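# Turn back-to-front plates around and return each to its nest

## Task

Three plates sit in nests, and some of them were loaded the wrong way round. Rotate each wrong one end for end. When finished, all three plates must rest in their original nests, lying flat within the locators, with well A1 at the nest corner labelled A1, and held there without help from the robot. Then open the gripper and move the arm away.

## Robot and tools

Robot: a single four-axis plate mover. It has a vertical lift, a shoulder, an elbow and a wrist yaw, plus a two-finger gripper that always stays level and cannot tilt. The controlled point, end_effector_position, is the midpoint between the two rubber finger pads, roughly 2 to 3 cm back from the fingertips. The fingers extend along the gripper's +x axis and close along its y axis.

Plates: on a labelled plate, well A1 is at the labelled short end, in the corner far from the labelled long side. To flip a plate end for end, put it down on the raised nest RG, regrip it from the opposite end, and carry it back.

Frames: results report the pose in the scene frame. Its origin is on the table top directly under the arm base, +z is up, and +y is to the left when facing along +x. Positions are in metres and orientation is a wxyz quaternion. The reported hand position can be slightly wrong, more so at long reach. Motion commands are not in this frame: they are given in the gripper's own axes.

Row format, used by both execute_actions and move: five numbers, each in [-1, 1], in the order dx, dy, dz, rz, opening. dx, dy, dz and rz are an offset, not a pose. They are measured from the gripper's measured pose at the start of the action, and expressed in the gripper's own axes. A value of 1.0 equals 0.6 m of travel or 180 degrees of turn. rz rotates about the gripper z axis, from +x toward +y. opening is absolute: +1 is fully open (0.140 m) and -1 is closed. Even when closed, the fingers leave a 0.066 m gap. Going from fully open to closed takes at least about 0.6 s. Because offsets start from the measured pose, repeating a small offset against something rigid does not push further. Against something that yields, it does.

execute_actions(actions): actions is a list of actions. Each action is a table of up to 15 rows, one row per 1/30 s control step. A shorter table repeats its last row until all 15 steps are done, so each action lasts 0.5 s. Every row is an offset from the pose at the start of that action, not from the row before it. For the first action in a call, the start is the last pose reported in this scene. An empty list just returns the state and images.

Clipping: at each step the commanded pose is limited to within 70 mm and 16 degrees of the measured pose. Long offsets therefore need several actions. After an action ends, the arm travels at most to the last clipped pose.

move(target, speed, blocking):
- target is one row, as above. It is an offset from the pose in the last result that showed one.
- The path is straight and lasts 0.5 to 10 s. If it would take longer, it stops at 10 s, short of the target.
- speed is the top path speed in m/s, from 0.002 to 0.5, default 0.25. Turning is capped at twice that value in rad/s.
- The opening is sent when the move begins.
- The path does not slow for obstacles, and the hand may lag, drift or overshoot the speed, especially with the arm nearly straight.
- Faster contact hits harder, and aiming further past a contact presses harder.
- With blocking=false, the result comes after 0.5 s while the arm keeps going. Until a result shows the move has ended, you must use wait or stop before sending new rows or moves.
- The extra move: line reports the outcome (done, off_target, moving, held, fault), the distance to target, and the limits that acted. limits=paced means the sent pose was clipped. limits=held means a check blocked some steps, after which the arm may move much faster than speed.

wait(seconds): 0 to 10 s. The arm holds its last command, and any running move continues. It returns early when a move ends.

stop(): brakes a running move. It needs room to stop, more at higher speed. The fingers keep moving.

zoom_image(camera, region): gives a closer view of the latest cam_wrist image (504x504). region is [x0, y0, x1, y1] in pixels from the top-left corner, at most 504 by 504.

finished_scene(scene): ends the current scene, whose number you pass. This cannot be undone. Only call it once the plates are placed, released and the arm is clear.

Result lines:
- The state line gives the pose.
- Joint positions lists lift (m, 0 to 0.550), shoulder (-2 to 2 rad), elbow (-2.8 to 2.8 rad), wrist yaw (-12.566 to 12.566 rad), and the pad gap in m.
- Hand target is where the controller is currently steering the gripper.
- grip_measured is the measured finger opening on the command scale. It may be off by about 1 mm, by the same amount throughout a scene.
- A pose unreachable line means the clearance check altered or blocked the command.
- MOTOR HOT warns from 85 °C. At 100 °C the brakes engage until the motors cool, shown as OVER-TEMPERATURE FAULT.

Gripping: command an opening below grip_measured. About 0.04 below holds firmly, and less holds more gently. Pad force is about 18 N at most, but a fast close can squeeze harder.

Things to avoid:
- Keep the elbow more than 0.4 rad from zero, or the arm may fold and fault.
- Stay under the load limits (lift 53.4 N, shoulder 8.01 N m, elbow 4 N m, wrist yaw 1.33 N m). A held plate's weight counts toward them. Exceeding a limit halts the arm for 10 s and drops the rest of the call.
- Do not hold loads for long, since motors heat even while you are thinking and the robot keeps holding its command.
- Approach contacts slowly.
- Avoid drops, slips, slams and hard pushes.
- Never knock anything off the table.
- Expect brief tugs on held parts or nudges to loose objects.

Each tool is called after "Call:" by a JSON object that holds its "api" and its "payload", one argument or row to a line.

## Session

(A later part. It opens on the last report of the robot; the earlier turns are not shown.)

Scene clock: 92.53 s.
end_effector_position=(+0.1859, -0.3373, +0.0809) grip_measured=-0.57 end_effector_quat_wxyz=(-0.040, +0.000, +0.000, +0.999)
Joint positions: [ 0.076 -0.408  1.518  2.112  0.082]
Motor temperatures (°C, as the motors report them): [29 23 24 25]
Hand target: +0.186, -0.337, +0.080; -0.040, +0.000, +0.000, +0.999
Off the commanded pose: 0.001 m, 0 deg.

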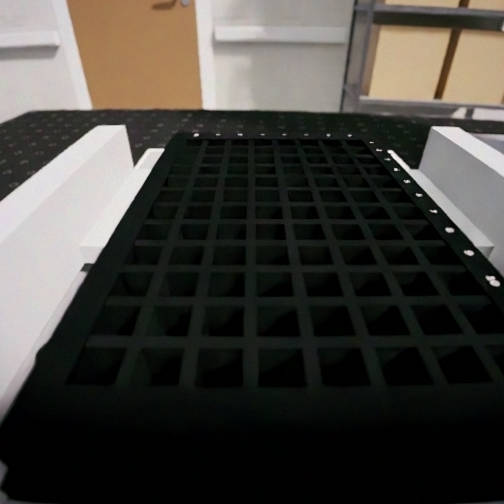

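Call:
{"api": "execute_actions", "payload": {
  "actions": [
    [[0,0,0.0005,0,-0.58],[0,0,0.0005,0,-0.55],[0,0,0.0005,0,-0.5],[0,0,0.0005,0,-0.45],[0,0,0.0005,0,-0.4],[0,0,0.0005,0,-0.3],[0,0,0.0005,0,-0.2],[0,0,0.0005,0,-0.1],[0,0,0.0005,0,0.0],[0,0,0.0005,0,0.1],[0,0,0.0005,0,0.2]],
    [[-0.05,0,0.03,0,0.2]]
  ]
}}

Scene clock: 93.80 s.
end_effector_position=(+0.2159, -0.3349, +0.0992) grip_measured=+0.20 end_effector_quat_wxyz=(-0.041, +0.000, +0.000, +0.999)
Joint positions: [ 0.094 -0.357  1.58   2.001  0.11 ]
Motor temperatures (°C, as the motors report them): [29 23 24 25]
Hand target: +0.216, -0.335, +0.099; -0.040, +0.000, +0.000, +0.999
Off the commanded pose: 0.000 m, 0 deg.

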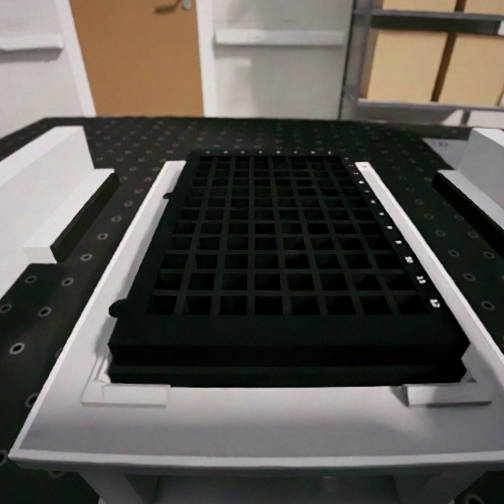

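Call:
{"api": "move", "payload": {
  "target": [0.2088, 0, 0.03, 0.995, 0.2],
  "speed": 0.5
}}

Scene clock: 99.17 s.
end_effector_position=(+0.0912, -0.3457, +0.1172) grip_measured=+0.20 end_effector_quat_wxyz=(+0.999, -0.000, -0.000, +0.033)
Joint positions: [ 0.112 -1.555  1.872  6.031  0.11 ]
Motor temperatures (°C, as the motors report them): [29 23 24 25]
Hand target: +0.091, -0.346, +0.117; +0.999, -0.000, -0.000, +0.033
Off the commanded pose: 0.001 m, 0 deg.
move: done

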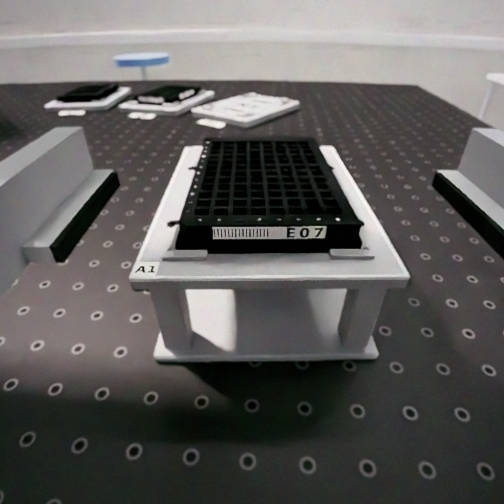

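Call:
{"api": "zoom_image", "payload": {
  "camera": "cam_wrist",
  "region": [120, 120, 420, 300]
}}

Region (120, 120, 420, 300) of cam_wrist's 504x504 image, scaled by 1.680, with more detail than that image has; it fills the top 302 rows of this view, and the rest is white.

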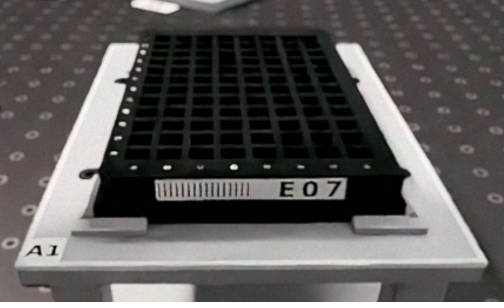

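Call:
{"api": "move", "payload": {
  "target": [0.1753, 0.0035, -0.06, 0.0058, 0.2],
  "speed": 0.15
}}

Scene clock: 101.23 s.
end_effector_position=(+0.1961, -0.3365, +0.0812) grip_measured=+0.20 end_effector_quat_wxyz=(+0.999, -0.000, -0.000, +0.042)
Joint positions: [ 0.076 -1.188  1.566  5.99   0.11 ]
Motor temperatures (°C, as the motors report them): [29 23 24 25]
Hand target: +0.196, -0.336, +0.081; +0.999, -0.000, -0.000, +0.042
Off the commanded pose: 0.000 m, 0 deg.
move: done

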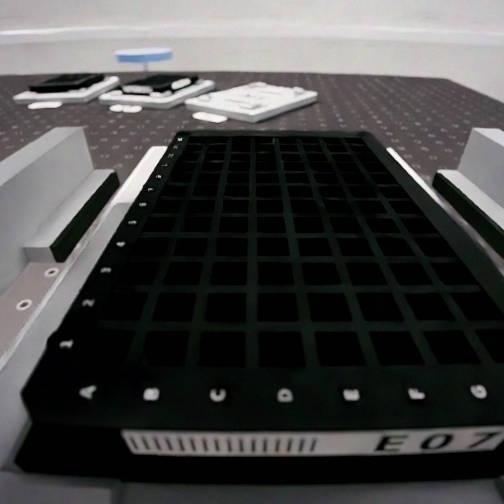

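Call:
{"api": "execute_actions", "payload": {
  "actions": [
    [[0.006,0,0,0,0.1],[0.006,0,0,0,0.0],[0.006,0,0,0,-0.1],[0.006,0,0,0,-0.2],[0.006,0,0,0,-0.3],[0.006,0,0,0,-0.35],[0.006,0,0,0,-0.4],[0.006,0,0,0,-0.42]]
  ]
}}

Scene clock: 102.17 s.
end_effector_position=(+0.1998, -0.3361, +0.0812) grip_measured=-0.42 end_effector_quat_wxyz=(+0.999, -0.000, -0.000, +0.043)
Joint positions: [ 0.076 -1.175  1.558  5.986  0.087]
Motor temperatures (°C, as the motors report them): [29 23 24 25]
Hand target: +0.200, -0.336, +0.081; +0.999, -0.000, -0.000, +0.042
Off the commanded pose: 0.000 m, 0 deg.

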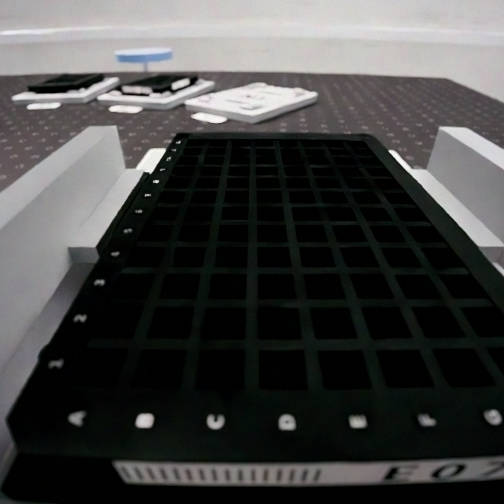

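Call:
{"api": "execute_actions", "payload": {
  "actions": [
    [[0,0,0,0,-0.45],[0,0,0,0,-0.47],[0,0,0,0,-0.49],[0,0,0,0,-0.51],[0,0,0,0,-0.53],[0,0,0,0,-0.54],[0,0,0,0,-0.55],[0,0,0,0,-0.56],[0,0,0,0,-0.57],[0,0,0,0,-0.58],[0,0,0,0,-0.59],[0,0,0,0,-0.6],[0,0,0,0,-0.61],[0,0,0,0,-0.62]]
  ]
}}

Scene clock: 102.90 s.
end_effector_position=(+0.1998, -0.3364, +0.0812) grip_measured=-0.57 end_effector_quat_wxyz=(+0.999, -0.000, -0.000, +0.041)
Joint positions: [ 0.076 -1.175  1.558  5.983  0.082]
Motor temperatures (°C, as the motors report them): [29 23 24 25]
Hand target: +0.200, -0.336, +0.081; +0.999, -0.000, -0.000, +0.043
Off the commanded pose: 0.000 m, 0 deg.

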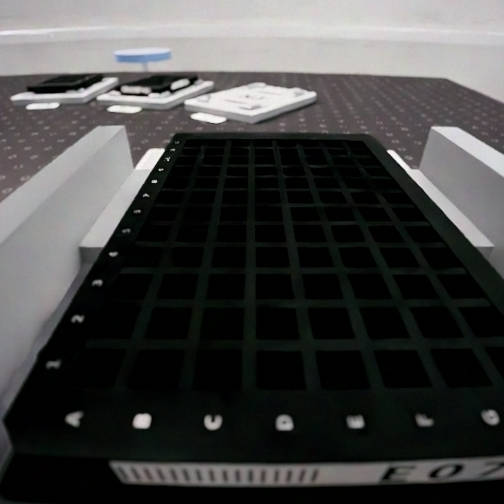

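Call:
{"api": "move", "payload": {
  "target": [0, 0, 0.055, 0, -0.62],
  "speed": 0.1
}}

Scene clock: 103.93 s.
end_effector_position=(+0.1998, -0.3365, +0.1142) grip_measured=-0.57 end_effector_quat_wxyz=(+0.999, -0.000, -0.000, +0.041)
Joint positions: [ 0.109 -1.175  1.558  5.983  0.082]
Motor temperatures (°C, as the motors report them): [29 23 24 25]
Hand target: +0.200, -0.336, +0.114; +0.999, -0.000, -0.000, +0.041
Off the commanded pose: 0.000 m, 0 deg.
move: done

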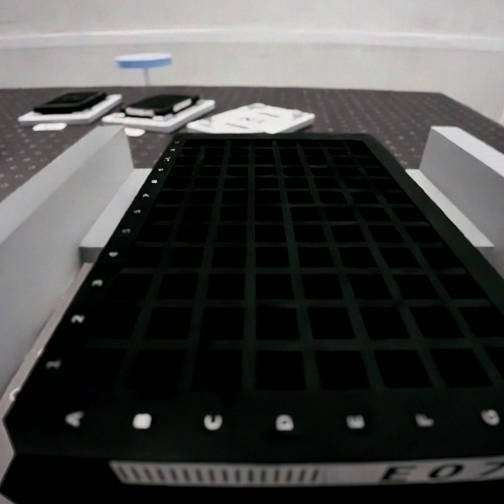

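Call:
{"api": "move", "payload": {
  "target": [0.7386, 0.0043, -0.0987, -0.2095, -0.62],
  "speed": 0.3
}}

Scene clock: 106.10 s.
end_effector_position=(+0.6410, -0.2966, +0.0550) grip_measured=-0.57 end_effector_quat_wxyz=(+0.959, -0.000, -0.000, -0.283)
Joint positions: [0.05  0.034 1.827 3.848 0.082]
Motor temperatures (°C, as the motors report them): [29 23 24 25]
Hand target: +0.641, -0.297, +0.055; +0.959, -0.000, -0.000, -0.284
Off the commanded pose: 0.001 m, 0 deg.
move: done

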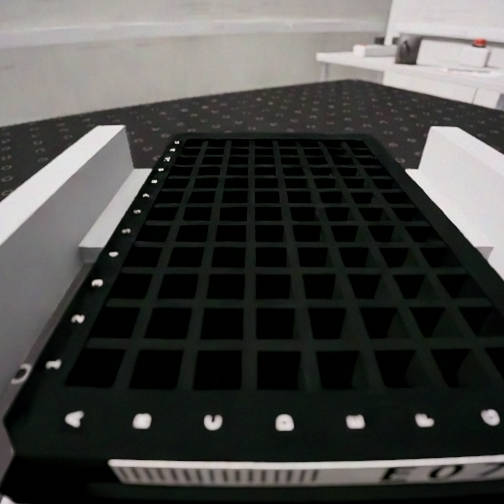

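Call:
{"api": "move", "payload": {
  "target": [0.0008, -0.0007, -0.0265, 0, -0.62],
  "speed": 0.04
}}

Scene clock: 106.93 s.
end_effector_position=(+0.6412, -0.2971, +0.0390) grip_measured=-0.57 end_effector_quat_wxyz=(+0.959, -0.000, -0.000, -0.283)
Joint positions: [0.034 0.032 1.83  3.847 0.082]
Motor temperatures (°C, as the motors report them): [29 23 24 25]
Hand target: +0.641, -0.297, +0.039; +0.959, -0.000, -0.000, -0.283
Off the commanded pose: 0.000 m, 0 deg.
move: done

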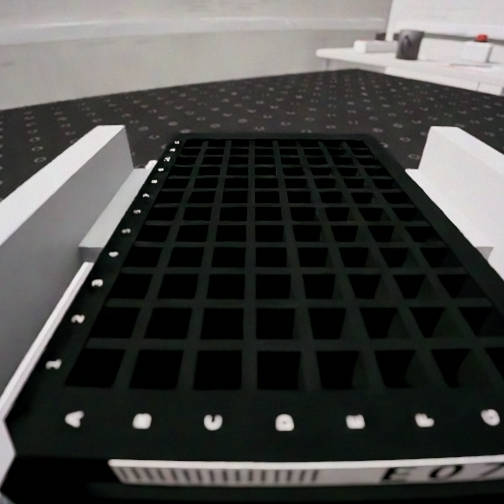

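Call:
{"api": "execute_actions", "payload": {
  "actions": [
    [[0,0,-0.003,0,-0.62]],
    [[0,0,-0.003,0,-0.62]],
    [[0,0,-0.002,0,-0.62]],
    [[0,0,-0.002,0,-0.62]]
  ]
}}

Scene clock: 109.00 s.
end_effector_position=(+0.6414, -0.2971, +0.0331) grip_measured=-0.57 end_effector_quat_wxyz=(+0.959, -0.000, -0.000, -0.283)
Joint positions: [0.028 0.031 1.831 3.848 0.082]
Motor temperatures (°C, as the motors report them): [29 23 24 25]
Hand target: +0.641, -0.297, +0.033; +0.959, -0.000, -0.000, -0.283
Off the commanded pose: 0.000 m, 0 deg.

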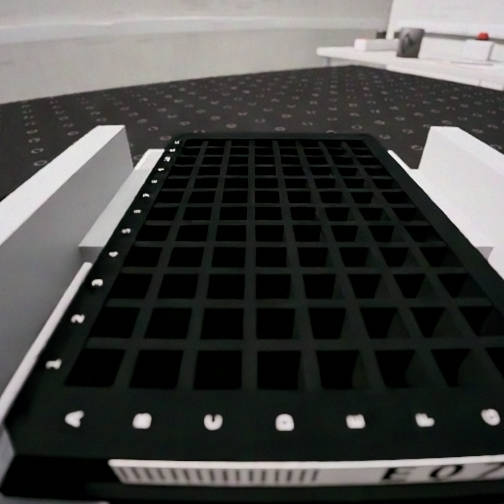

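Call:
{"api": "execute_actions", "payload": {
  "actions": [
    [[0,0,0,0,-0.58],[0,0,0,0,-0.55],[0,0,0,0,-0.5],[0,0,0,0,-0.45],[0,0,0,0,-0.4],[0,0,0,0,-0.3],[0,0,0,0,-0.2],[0,0,0,0,-0.1],[0,0,0,0,0.0],[0,0,0,0,0.1],[0,0,0,0,0.2]],
    [[-0.1,0,0.05,0,0.2]]
  ]
}}

Scene clock: 110.20 s.
end_effector_position=(+0.5909, -0.2646, +0.0632) grip_measured=+0.20 end_effector_quat_wxyz=(+0.959, -0.000, -0.000, -0.283)
Joint positions: [0.058 0.181 1.485 4.043 0.11 ]
Motor temperatures (°C, as the motors report them): [29 23 24 25]
Hand target: +0.591, -0.265, +0.063; +0.959, -0.000, -0.000, -0.283
Off the commanded pose: 0.000 m, 0 deg.

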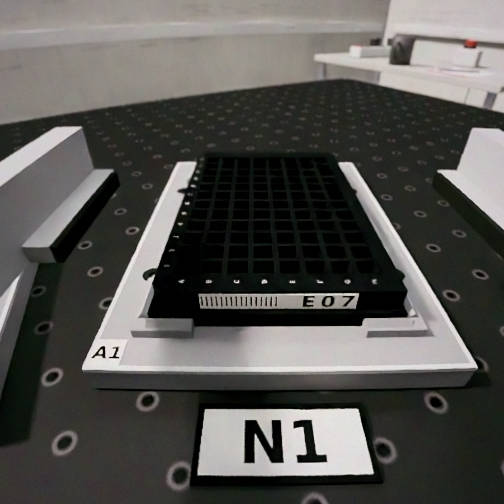

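Call:
{"api": "move", "payload": {
  "target": [-0.3047, 0.3947, 0.045, 0.2017, 0.2],
  "speed": 0.4
}}

Scene clock: 113.40 s.
end_effector_position=(+0.5655, +0.0336, +0.0902) grip_measured=+0.20 end_effector_quat_wxyz=(+1.000, -0.000, -0.000, +0.030)
Joint positions: [0.085 1.03  1.001 4.312 0.11 ]
Motor temperatures (°C, as the motors report them): [29 23 24 25]
Hand target: +0.566, +0.033, +0.090; +1.000, -0.000, -0.000, +0.030
Off the commanded pose: 0.000 m, 0 deg.
move: done

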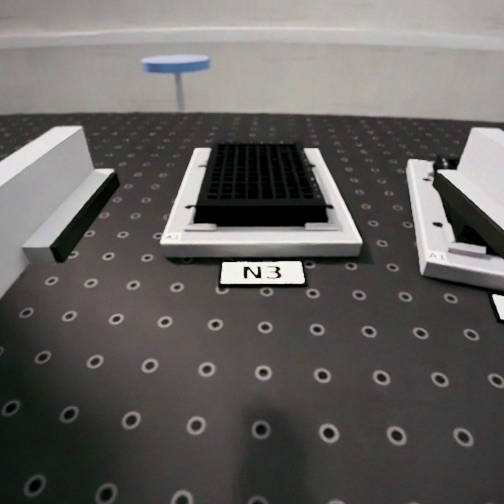

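Call:
{"api": "zoom_image", "payload": {
  "camera": "cam_wrist",
  "region": [140, 130, 380, 280]
}}

Region (140, 130, 380, 280) of cam_wrist's 504x504 image, scaled by 2.100, with more detail than that image has; it fills the top 315 rows of this view, and the rest is white.

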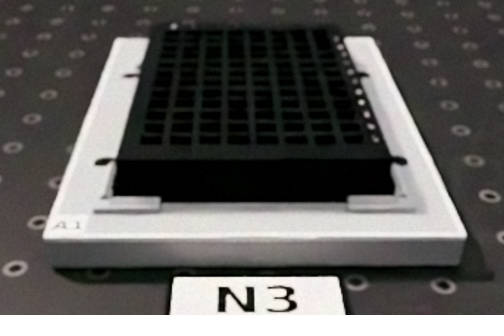

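Call:
{"api": "move", "payload": {
  "target": [0.2617, 0.0058, -0.0945, 0.0017, 0.2],
  "speed": 0.15
}}

Scene clock: 115.53 s.
end_effector_position=(+0.7221, +0.0467, +0.0334) grip_measured=+0.20 end_effector_quat_wxyz=(+0.999, -0.000, -0.000, +0.033)
Joint positions: [0.028 0.699 1.807 3.844 0.11 ]
Motor temperatures (°C, as the motors report them): [29 23 24 25]
Hand target: +0.722, +0.047, +0.033; +0.999, -0.000, -0.000, +0.033
Off the commanded pose: 0.000 m, 0 deg.
move: done

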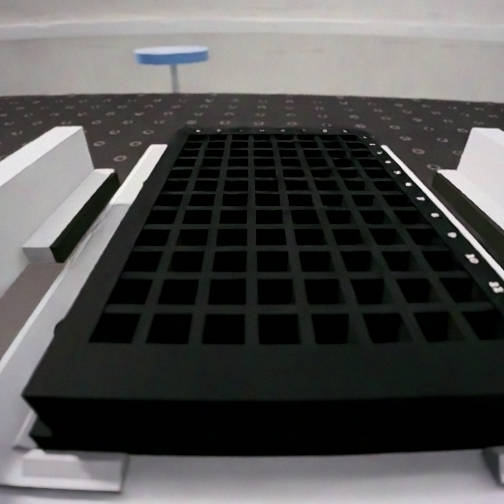

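Call:
{"api": "execute_actions", "payload": {
  "actions": [
    [[0.0142,0,0,0,0.1],[0.0142,0,0,0,0.0],[0.0142,0,0,0,-0.1],[0.0142,0,0,0,-0.2],[0.0142,0,0,0,-0.3],[0.0142,0,0,0,-0.35],[0.0142,0,0,0,-0.4],[0.0142,0,0,0,-0.42]]
  ]
}}

Scene clock: 116.27 s.
end_effector_position=(+0.7306, +0.0473, +0.0334) grip_measured=-0.42 end_effector_quat_wxyz=(+0.999, -0.000, -0.000, +0.033)
Joint positions: [0.028 0.674 1.861 3.814 0.087]
Motor temperatures (°C, as the motors report them): [29 23 24 25]
Hand target: +0.731, +0.047, +0.033; +0.999, -0.000, -0.000, +0.033
Off the commanded pose: 0.000 m, 0 deg.

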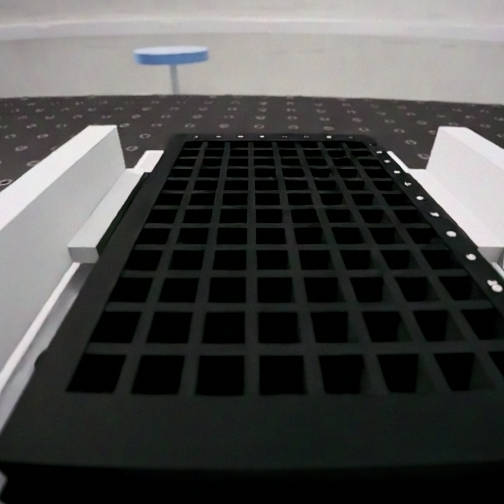

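Call:
{"api": "execute_actions", "payload": {
  "actions": [
    [[0,0,0,0,-0.45],[0,0,0,0,-0.47],[0,0,0,0,-0.49],[0,0,0,0,-0.51],[0,0,0,0,-0.53],[0,0,0,0,-0.54],[0,0,0,0,-0.55],[0,0,0,0,-0.56],[0,0,0,0,-0.57],[0,0,0,0,-0.58],[0,0,0,0,-0.59],[0,0,0,0,-0.6],[0,0,0,0,-0.61],[0,0,0,0,-0.62]]
  ]
}}

Scene clock: 116.93 s.
end_effector_position=(+0.7306, +0.0473, +0.0334) grip_measured=-0.57 end_effector_quat_wxyz=(+0.999, -0.000, -0.000, +0.033)
Joint positions: [0.028 0.674 1.861 3.814 0.082]
Motor temperatures (°C, as the motors report them): [29 23 24 25]
Hand target: +0.731, +0.047, +0.033; +0.999, -0.000, -0.000, +0.033
Off the commanded pose: 0.000 m, 0 deg.

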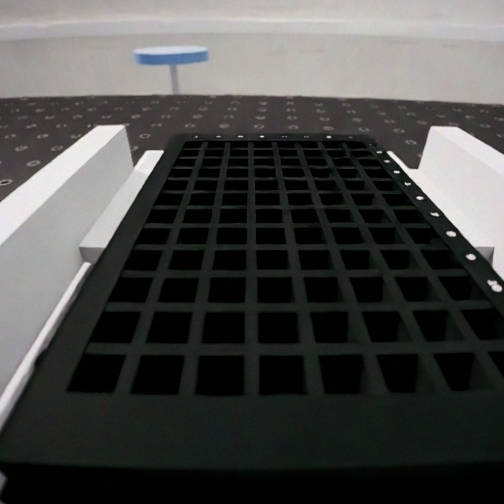

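Call:
{"api": "move", "payload": {
  "target": [0, 0, 0.075, 0, -0.62],
  "speed": 0.12
}}

Scene clock: 118.40 s.
end_effector_position=(+0.7307, +0.0473, +0.0785) grip_measured=-0.57 end_effector_quat_wxyz=(+0.999, -0.000, -0.000, +0.033)
Joint positions: [0.073 0.674 1.861 3.814 0.082]
Motor temperatures (°C, as the motors report them): [29 23 24 25]
Hand target: +0.731, +0.047, +0.078; +0.999, -0.000, -0.000, +0.033
Off the commanded pose: 0.000 m, 0 deg.
move: done

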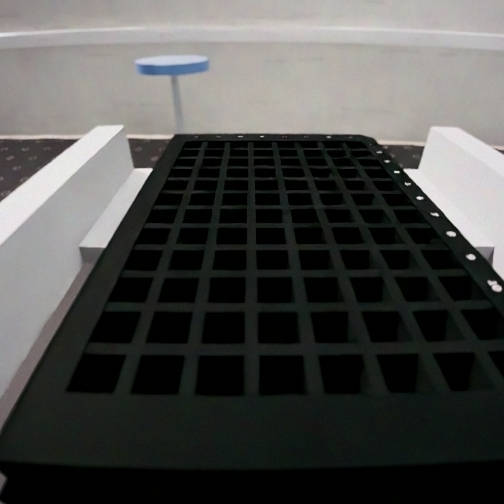

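Call:
{"api": "move", "payload": {
  "target": [-0.9495, -0.5798, 0.036, -0.9947, -0.62],
  "speed": 0.4
}}

Scene clock: 123.00 s.
end_effector_position=(+0.1857, -0.3378, +0.1000) grip_measured=-0.57 end_effector_quat_wxyz=(-0.041, +0.000, +0.000, +0.999)
Joint positions: [ 0.095 -0.409  1.519  2.114  0.082]
Motor temperatures (°C, as the motors report them): [29 23 24 25]
Hand target: +0.186, -0.338, +0.100; -0.042, +0.000, +0.000, +0.999
Off the commanded pose: 0.000 m, 0 deg.
move: done

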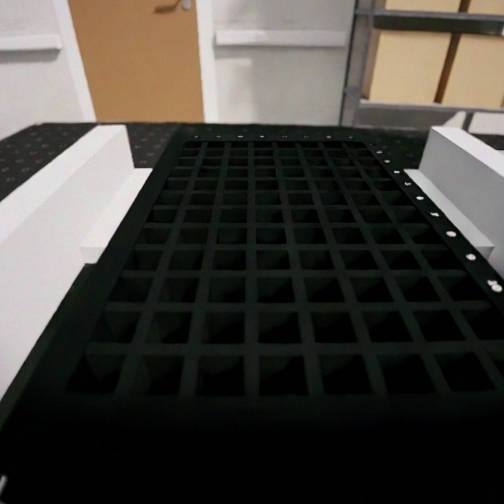

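Call:
{"api": "move", "payload": {
  "target": [0.0008, -0.0009, -0.0225, 0, -0.62],
  "speed": 0.04
}}

Call:
{"api": "execute_actions", "payload": {
  "actions": [
    [[0,0,-0.003,0,-0.62]],
    [[0,0,-0.003,0,-0.62]],
    [[0,0,-0.002,0,-0.62]],
    [[0,0,-0.002,0,-0.62]]
  ]
}}

Scene clock: 123.93 s.
end_effector_position=(+0.1852, -0.3373, +0.0865) grip_measured=-0.57 end_effector_quat_wxyz=(-0.041, +0.000, +0.000, +0.999)
Joint positions: [ 0.081 -0.408  1.515  2.117  0.082]
Motor temperatures (°C, as the motors report them): [29 23 24 25]
Hand target: +0.185, -0.337, +0.087; -0.041, +0.000, +0.000, +0.999
Off the commanded pose: 0.000 m, 0 deg.
move: done

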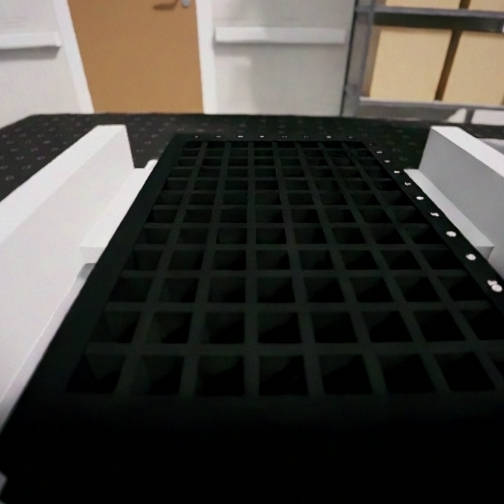

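Scene clock: 125.93 s.
end_effector_position=(+0.1852, -0.3374, +0.0809) grip_measured=-0.57 end_effector_quat_wxyz=(-0.041, +0.000, +0.000, +0.999)
Joint positions: [ 0.076 -0.408  1.516  2.117  0.082]
Motor temperatures (°C, as the motors report them): [29 23 24 25]
Hand target: +0.185, -0.337, +0.080; -0.041, +0.000, +0.000, +0.999
Off the commanded pose: 0.001 m, 0 deg.

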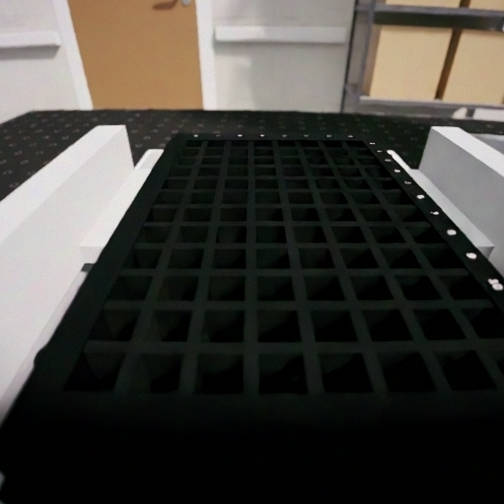

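Call:
{"api": "execute_actions", "payload": {
  "actions": [
    [[0,0,0.0005,0,-0.58],[0,0,0.0005,0,-0.55],[0,0,0.0005,0,-0.5],[0,0,0.0005,0,-0.45],[0,0,0.0005,0,-0.4],[0,0,0.0005,0,-0.3],[0,0,0.0005,0,-0.2],[0,0,0.0005,0,-0.1],[0,0,0.0005,0,0.0],[0,0,0.0005,0,0.1],[0,0,0.0005,0,0.2]],
    [[0,0,0.05,0,0.2]]
  ]
}}

Scene clock: 127.43 s.
end_effector_position=(+0.1852, -0.3374, +0.1113) grip_measured=+0.20 end_effector_quat_wxyz=(-0.041, +0.000, +0.000, +0.999)
Joint positions: [ 0.106 -0.408  1.516  2.117  0.11 ]
Motor temperatures (°C, as the motors report them): [29 23 24 25]
Hand target: +0.185, -0.337, +0.111; -0.041, +0.000, +0.000, +0.999
Off the commanded pose: 0.000 m, 0 deg.

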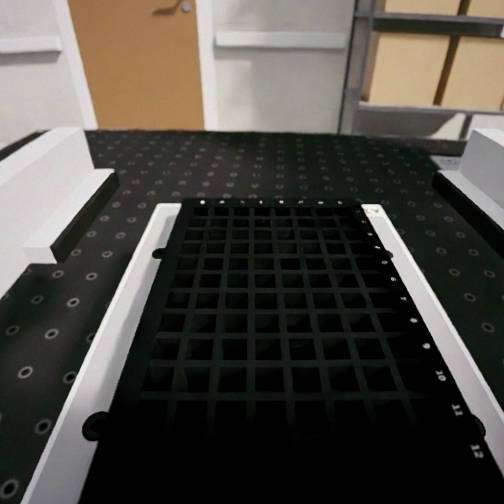

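Call:
{"api": "move", "payload": {
  "target": [-0.0244, 0.0004, 0, 0.997, 0.2],
  "speed": 0.5
}}

Scene clock: 131.10 s.
end_effector_position=(+0.2000, -0.3368, +0.1113) grip_measured=+0.20 end_effector_quat_wxyz=(+0.999, -0.000, -0.000, +0.037)
Joint positions: [ 0.106 -1.174  1.553  5.977  0.11 ]
Motor temperatures (°C, as the motors report them): [29 23 24 25]
Hand target: +0.200, -0.337, +0.111; +0.999, -0.000, -0.000, +0.037
Off the commanded pose: 0.000 m, 0 deg.
move: done

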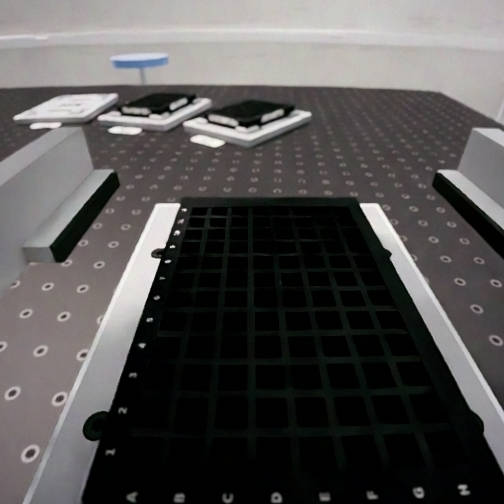

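Call:
{"api": "move", "payload": {
  "target": [-0.0003, 0.0007, -0.0502, 0.0035, 0.2],
  "speed": 0.08
}}

Scene clock: 132.00 s.
end_effector_position=(+0.1998, -0.3365, +0.0812) grip_measured=+0.20 end_effector_quat_wxyz=(+0.999, -0.000, -0.000, +0.042)
Joint positions: [ 0.076 -1.175  1.559  5.984  0.11 ]
Motor temperatures (°C, as the motors report them): [29 23 24 25]
Hand target: +0.200, -0.336, +0.081; +0.999, -0.000, -0.000, +0.042
Off the commanded pose: 0.000 m, 0 deg.
move: done

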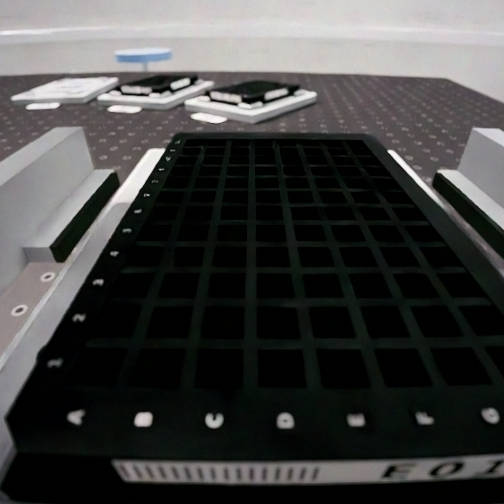

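Matches the previous grasp view. Closing.

Call:
{"api": "execute_actions", "payload": {
  "actions": [
    [[0,0,0,0,0.1],[0,0,0,0,0.0],[0,0,0,0,-0.1],[0,0,0,0,-0.2],[0,0,0,0,-0.3],[0,0,0,0,-0.36],[0,0,0,0,-0.41],[0,0,0,0,-0.45],[0,0,0,0,-0.48],[0,0,0,0,-0.5],[0,0,0,0,-0.52],[0,0,0,0,-0.53],[0,0,0,0,-0.54],[0,0,0,0,-0.55],[0,0,0,0,-0.56]],
    [[0,0,0,0,-0.57],[0,0,0,0,-0.58],[0,0,0,0,-0.59],[0,0,0,0,-0.6],[0,0,0,0,-0.61],[0,0,0,0,-0.62]]
  ]
}}

Call:
{"api": "move", "payload": {
  "target": [0, 0, 0.055, 0, -0.62],
  "speed": 0.12
}}

Scene clock: 133.30 s.
end_effector_position=(+0.1999, -0.3365, +0.0812) grip_measured=-0.57 end_effector_quat_wxyz=(+0.999, -0.000, -0.000, +0.042)
Joint positions: [ 0.076 -1.175  1.559  5.983  0.082]
Motor temperatures (°C, as the motors report them): [29 23 24 25]
Hand target: +0.200, -0.336, +0.081; +0.999, -0.000, -0.000, +0.042
Off the commanded pose: 0.000 m, 0 deg.

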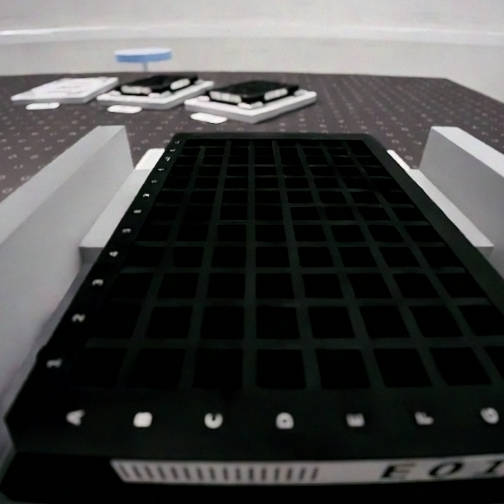

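Scene clock: 134.00 s.
end_effector_position=(+0.1999, -0.3365, +0.1142) grip_measured=-0.57 end_effector_quat_wxyz=(+0.999, -0.000, -0.000, +0.042)
Joint positions: [ 0.109 -1.175  1.559  5.983  0.082]
Motor temperatures (°C, as the motors report them): [29 23 24 25]
Hand target: +0.200, -0.337, +0.114; +0.999, -0.000, -0.000, +0.042
Off the commanded pose: 0.000 m, 0 deg.
move: done

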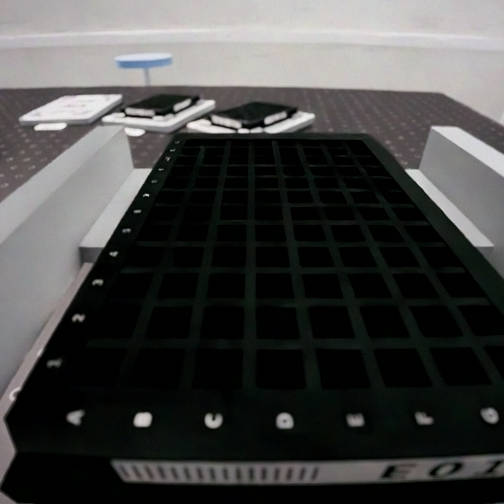

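Call:
{"api": "move", "payload": {
  "target": [0.9340, 0.5635, -0.0737, -0.0057, -0.62],
  "speed": 0.35
}}

Scene clock: 136.77 s.
end_effector_position=(+0.7294, +0.0477, +0.0700) grip_measured=-0.57 end_effector_quat_wxyz=(+0.999, -0.000, -0.000, +0.033)
Joint positions: [0.065 0.679 1.853 3.817 0.082]
Motor temperatures (°C, as the motors report them): [29 23 24 25]
Hand target: +0.729, +0.048, +0.070; +0.999, -0.000, -0.000, +0.033
Off the commanded pose: 0.001 m, 0 deg.
move: done; limits=paced

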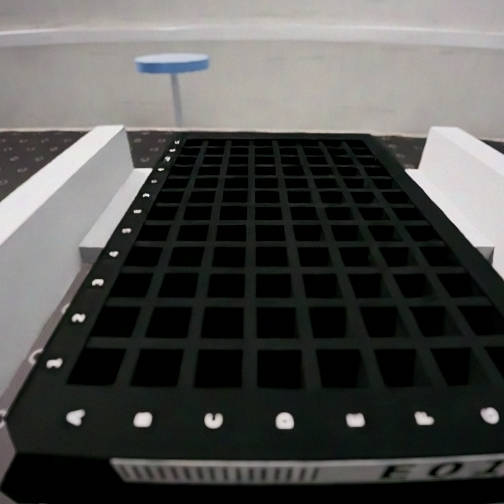

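Call:
{"api": "move", "payload": {
  "target": [0.0012, -0.0008, -0.0517, 0, -0.62],
  "speed": 0.06
}}

Call:
{"api": "execute_actions", "payload": {
  "actions": [
    [[0,0,-0.003,0,-0.62]],
    [[0,0,-0.003,0,-0.62]],
    [[0,0,-0.002,0,-0.62]],
    [[0,0,-0.002,0,-0.62]]
  ]
}}

Scene clock: 137.70 s.
end_effector_position=(+0.7301, +0.0473, +0.0389) grip_measured=-0.57 end_effector_quat_wxyz=(+0.999, -0.000, -0.000, +0.033)
Joint positions: [0.034 0.676 1.858 3.816 0.082]
Motor temperatures (°C, as the motors report them): [29 23 24 25]
Hand target: +0.730, +0.047, +0.039; +0.999, -0.000, -0.000, +0.033
Off the commanded pose: 0.000 m, 0 deg.
move: done

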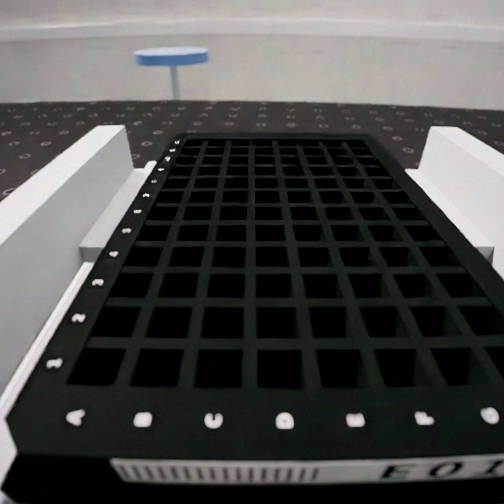

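Scene clock: 139.70 s.
end_effector_position=(+0.7301, +0.0473, +0.0331) grip_measured=-0.57 end_effector_quat_wxyz=(+0.999, -0.000, -0.000, +0.033)
Joint positions: [0.028 0.676 1.858 3.816 0.082]
Motor temperatures (°C, as the motors report them): [29 23 24 25]
Hand target: +0.730, +0.047, +0.033; +0.999, -0.000, -0.000, +0.033
Off the commanded pose: 0.000 m, 0 deg.

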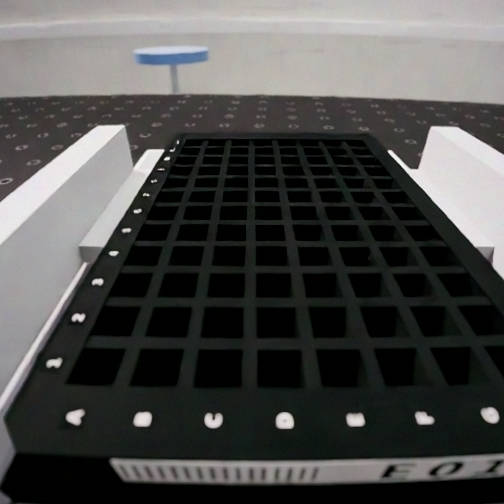

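Call:
{"api": "execute_actions", "payload": {
  "actions": [
    [[0,0,0,0,-0.58],[0,0,0,0,-0.55],[0,0,0,0,-0.5],[0,0,0,0,-0.45],[0,0,0,0,-0.4],[0,0,0,0,-0.3],[0,0,0,0,-0.2],[0,0,0,0,-0.1],[0,0,0,0,0.0],[0,0,0,0,0.1],[0,0,0,0,0.2]]
  ]
}}

Call:
{"api": "move", "payload": {
  "target": [-0.3, -0.05, 0.13, -0.06, 0.2],
  "speed": 0.3
}}

Scene clock: 140.40 s.
end_effector_position=(+0.7301, +0.0473, +0.0331) grip_measured=+0.20 end_effector_quat_wxyz=(+0.999, -0.000, -0.000, +0.033)
Joint positions: [0.028 0.676 1.858 3.816 0.11 ]
Motor temperatures (°C, as the motors report them): [29 23 24 25]
Hand target: +0.730, +0.047, +0.033; +0.999, -0.000, -0.000, +0.033
Off the commanded pose: 0.000 m, 0 deg.

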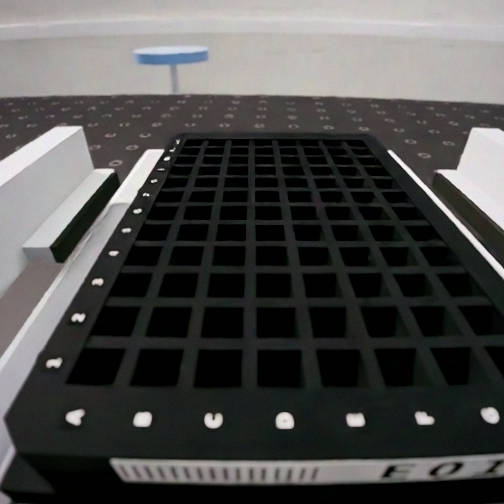

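Scene clock: 141.47 s.
end_effector_position=(+0.5524, +0.0053, +0.1111) grip_measured=+0.20 end_effector_quat_wxyz=(+0.998, -0.000, -0.000, -0.061)
Joint positions: [0.106 1.042 0.946 4.173 0.11 ]
Motor temperatures (°C, as the motors report them): [29 23 24 25]
Hand target: +0.552, +0.005, +0.111; +0.998, -0.000, -0.000, -0.061
Off the commanded pose: 0.000 m, 0 deg.
move: done

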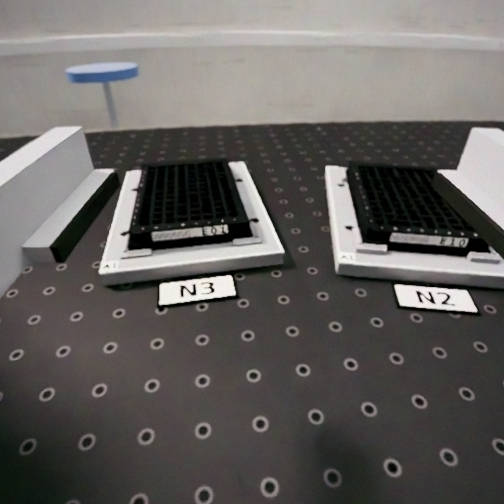

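Call:
{"api": "zoom_image", "payload": {
  "camera": "cam_wrist",
  "region": [80, 140, 504, 320]
}}

Region (80, 140, 504, 320) of cam_wrist's 504x504 image, scaled by 1.189, with more detail than that image has; it fills the top 214 rows of this view, and the rest is white.

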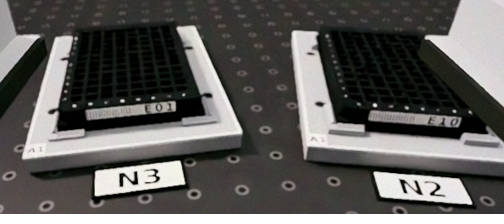

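Call:
{"api": "zoom_image", "payload": {
  "camera": "cam_wrist",
  "region": [95, 150, 295, 300]
}}

Call:
{"api": "zoom_image", "payload": {
  "camera": "cam_wrist",
  "region": [315, 150, 504, 300]
}}

Region (95, 150, 295, 300) of cam_wrist's 504x504 image, scaled by 2.520, with more detail than that image has; it fills the top 378 rows of this view, and the rest is white.

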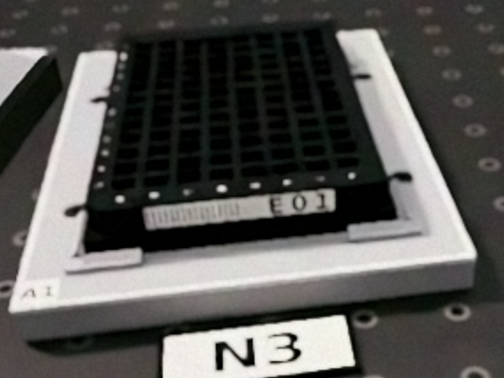

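Region (315, 150, 504, 300) of cam_wrist's 504x504 image, scaled by 2.667, with more detail than that image has; it fills the top 400 rows of this view, and the rest is white.

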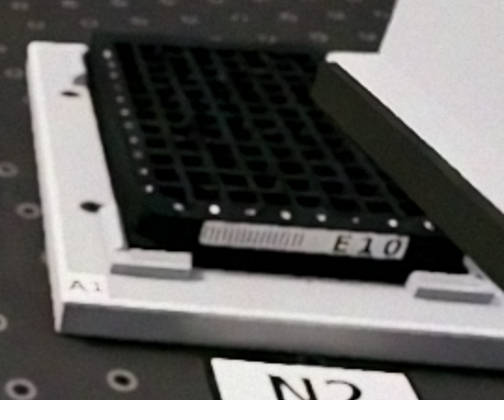

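Call:
{"api": "move", "payload": {
  "target": [-0.05, -0.15, 0.03, -0.14, 1],
  "speed": 0.4
}}

Scene clock: 142.80 s.
end_effector_position=(+0.5116, -0.0805, +0.1292) grip_measured=+0.99 end_effector_quat_wxyz=(+0.961, -0.000, -0.000, -0.278)
Joint positions: [0.124 0.95  0.853 3.917 0.14 ]
Motor temperatures (°C, as the motors report them): [29 23 24 25]
Hand target: +0.512, -0.080, +0.129; +0.961, -0.000, -0.000, -0.277
Off the commanded pose: 0.000 m, 0 deg.
move: done

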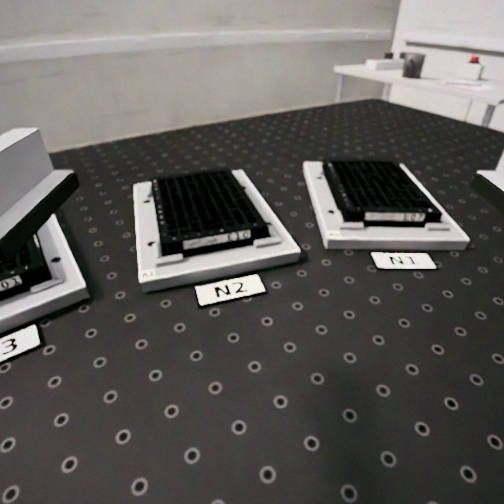

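All three look seated and correctly oriented.

Call:
{"api": "finished_scene", "payload": {
  "scene": 1
}}

The scene is finished: the task was done.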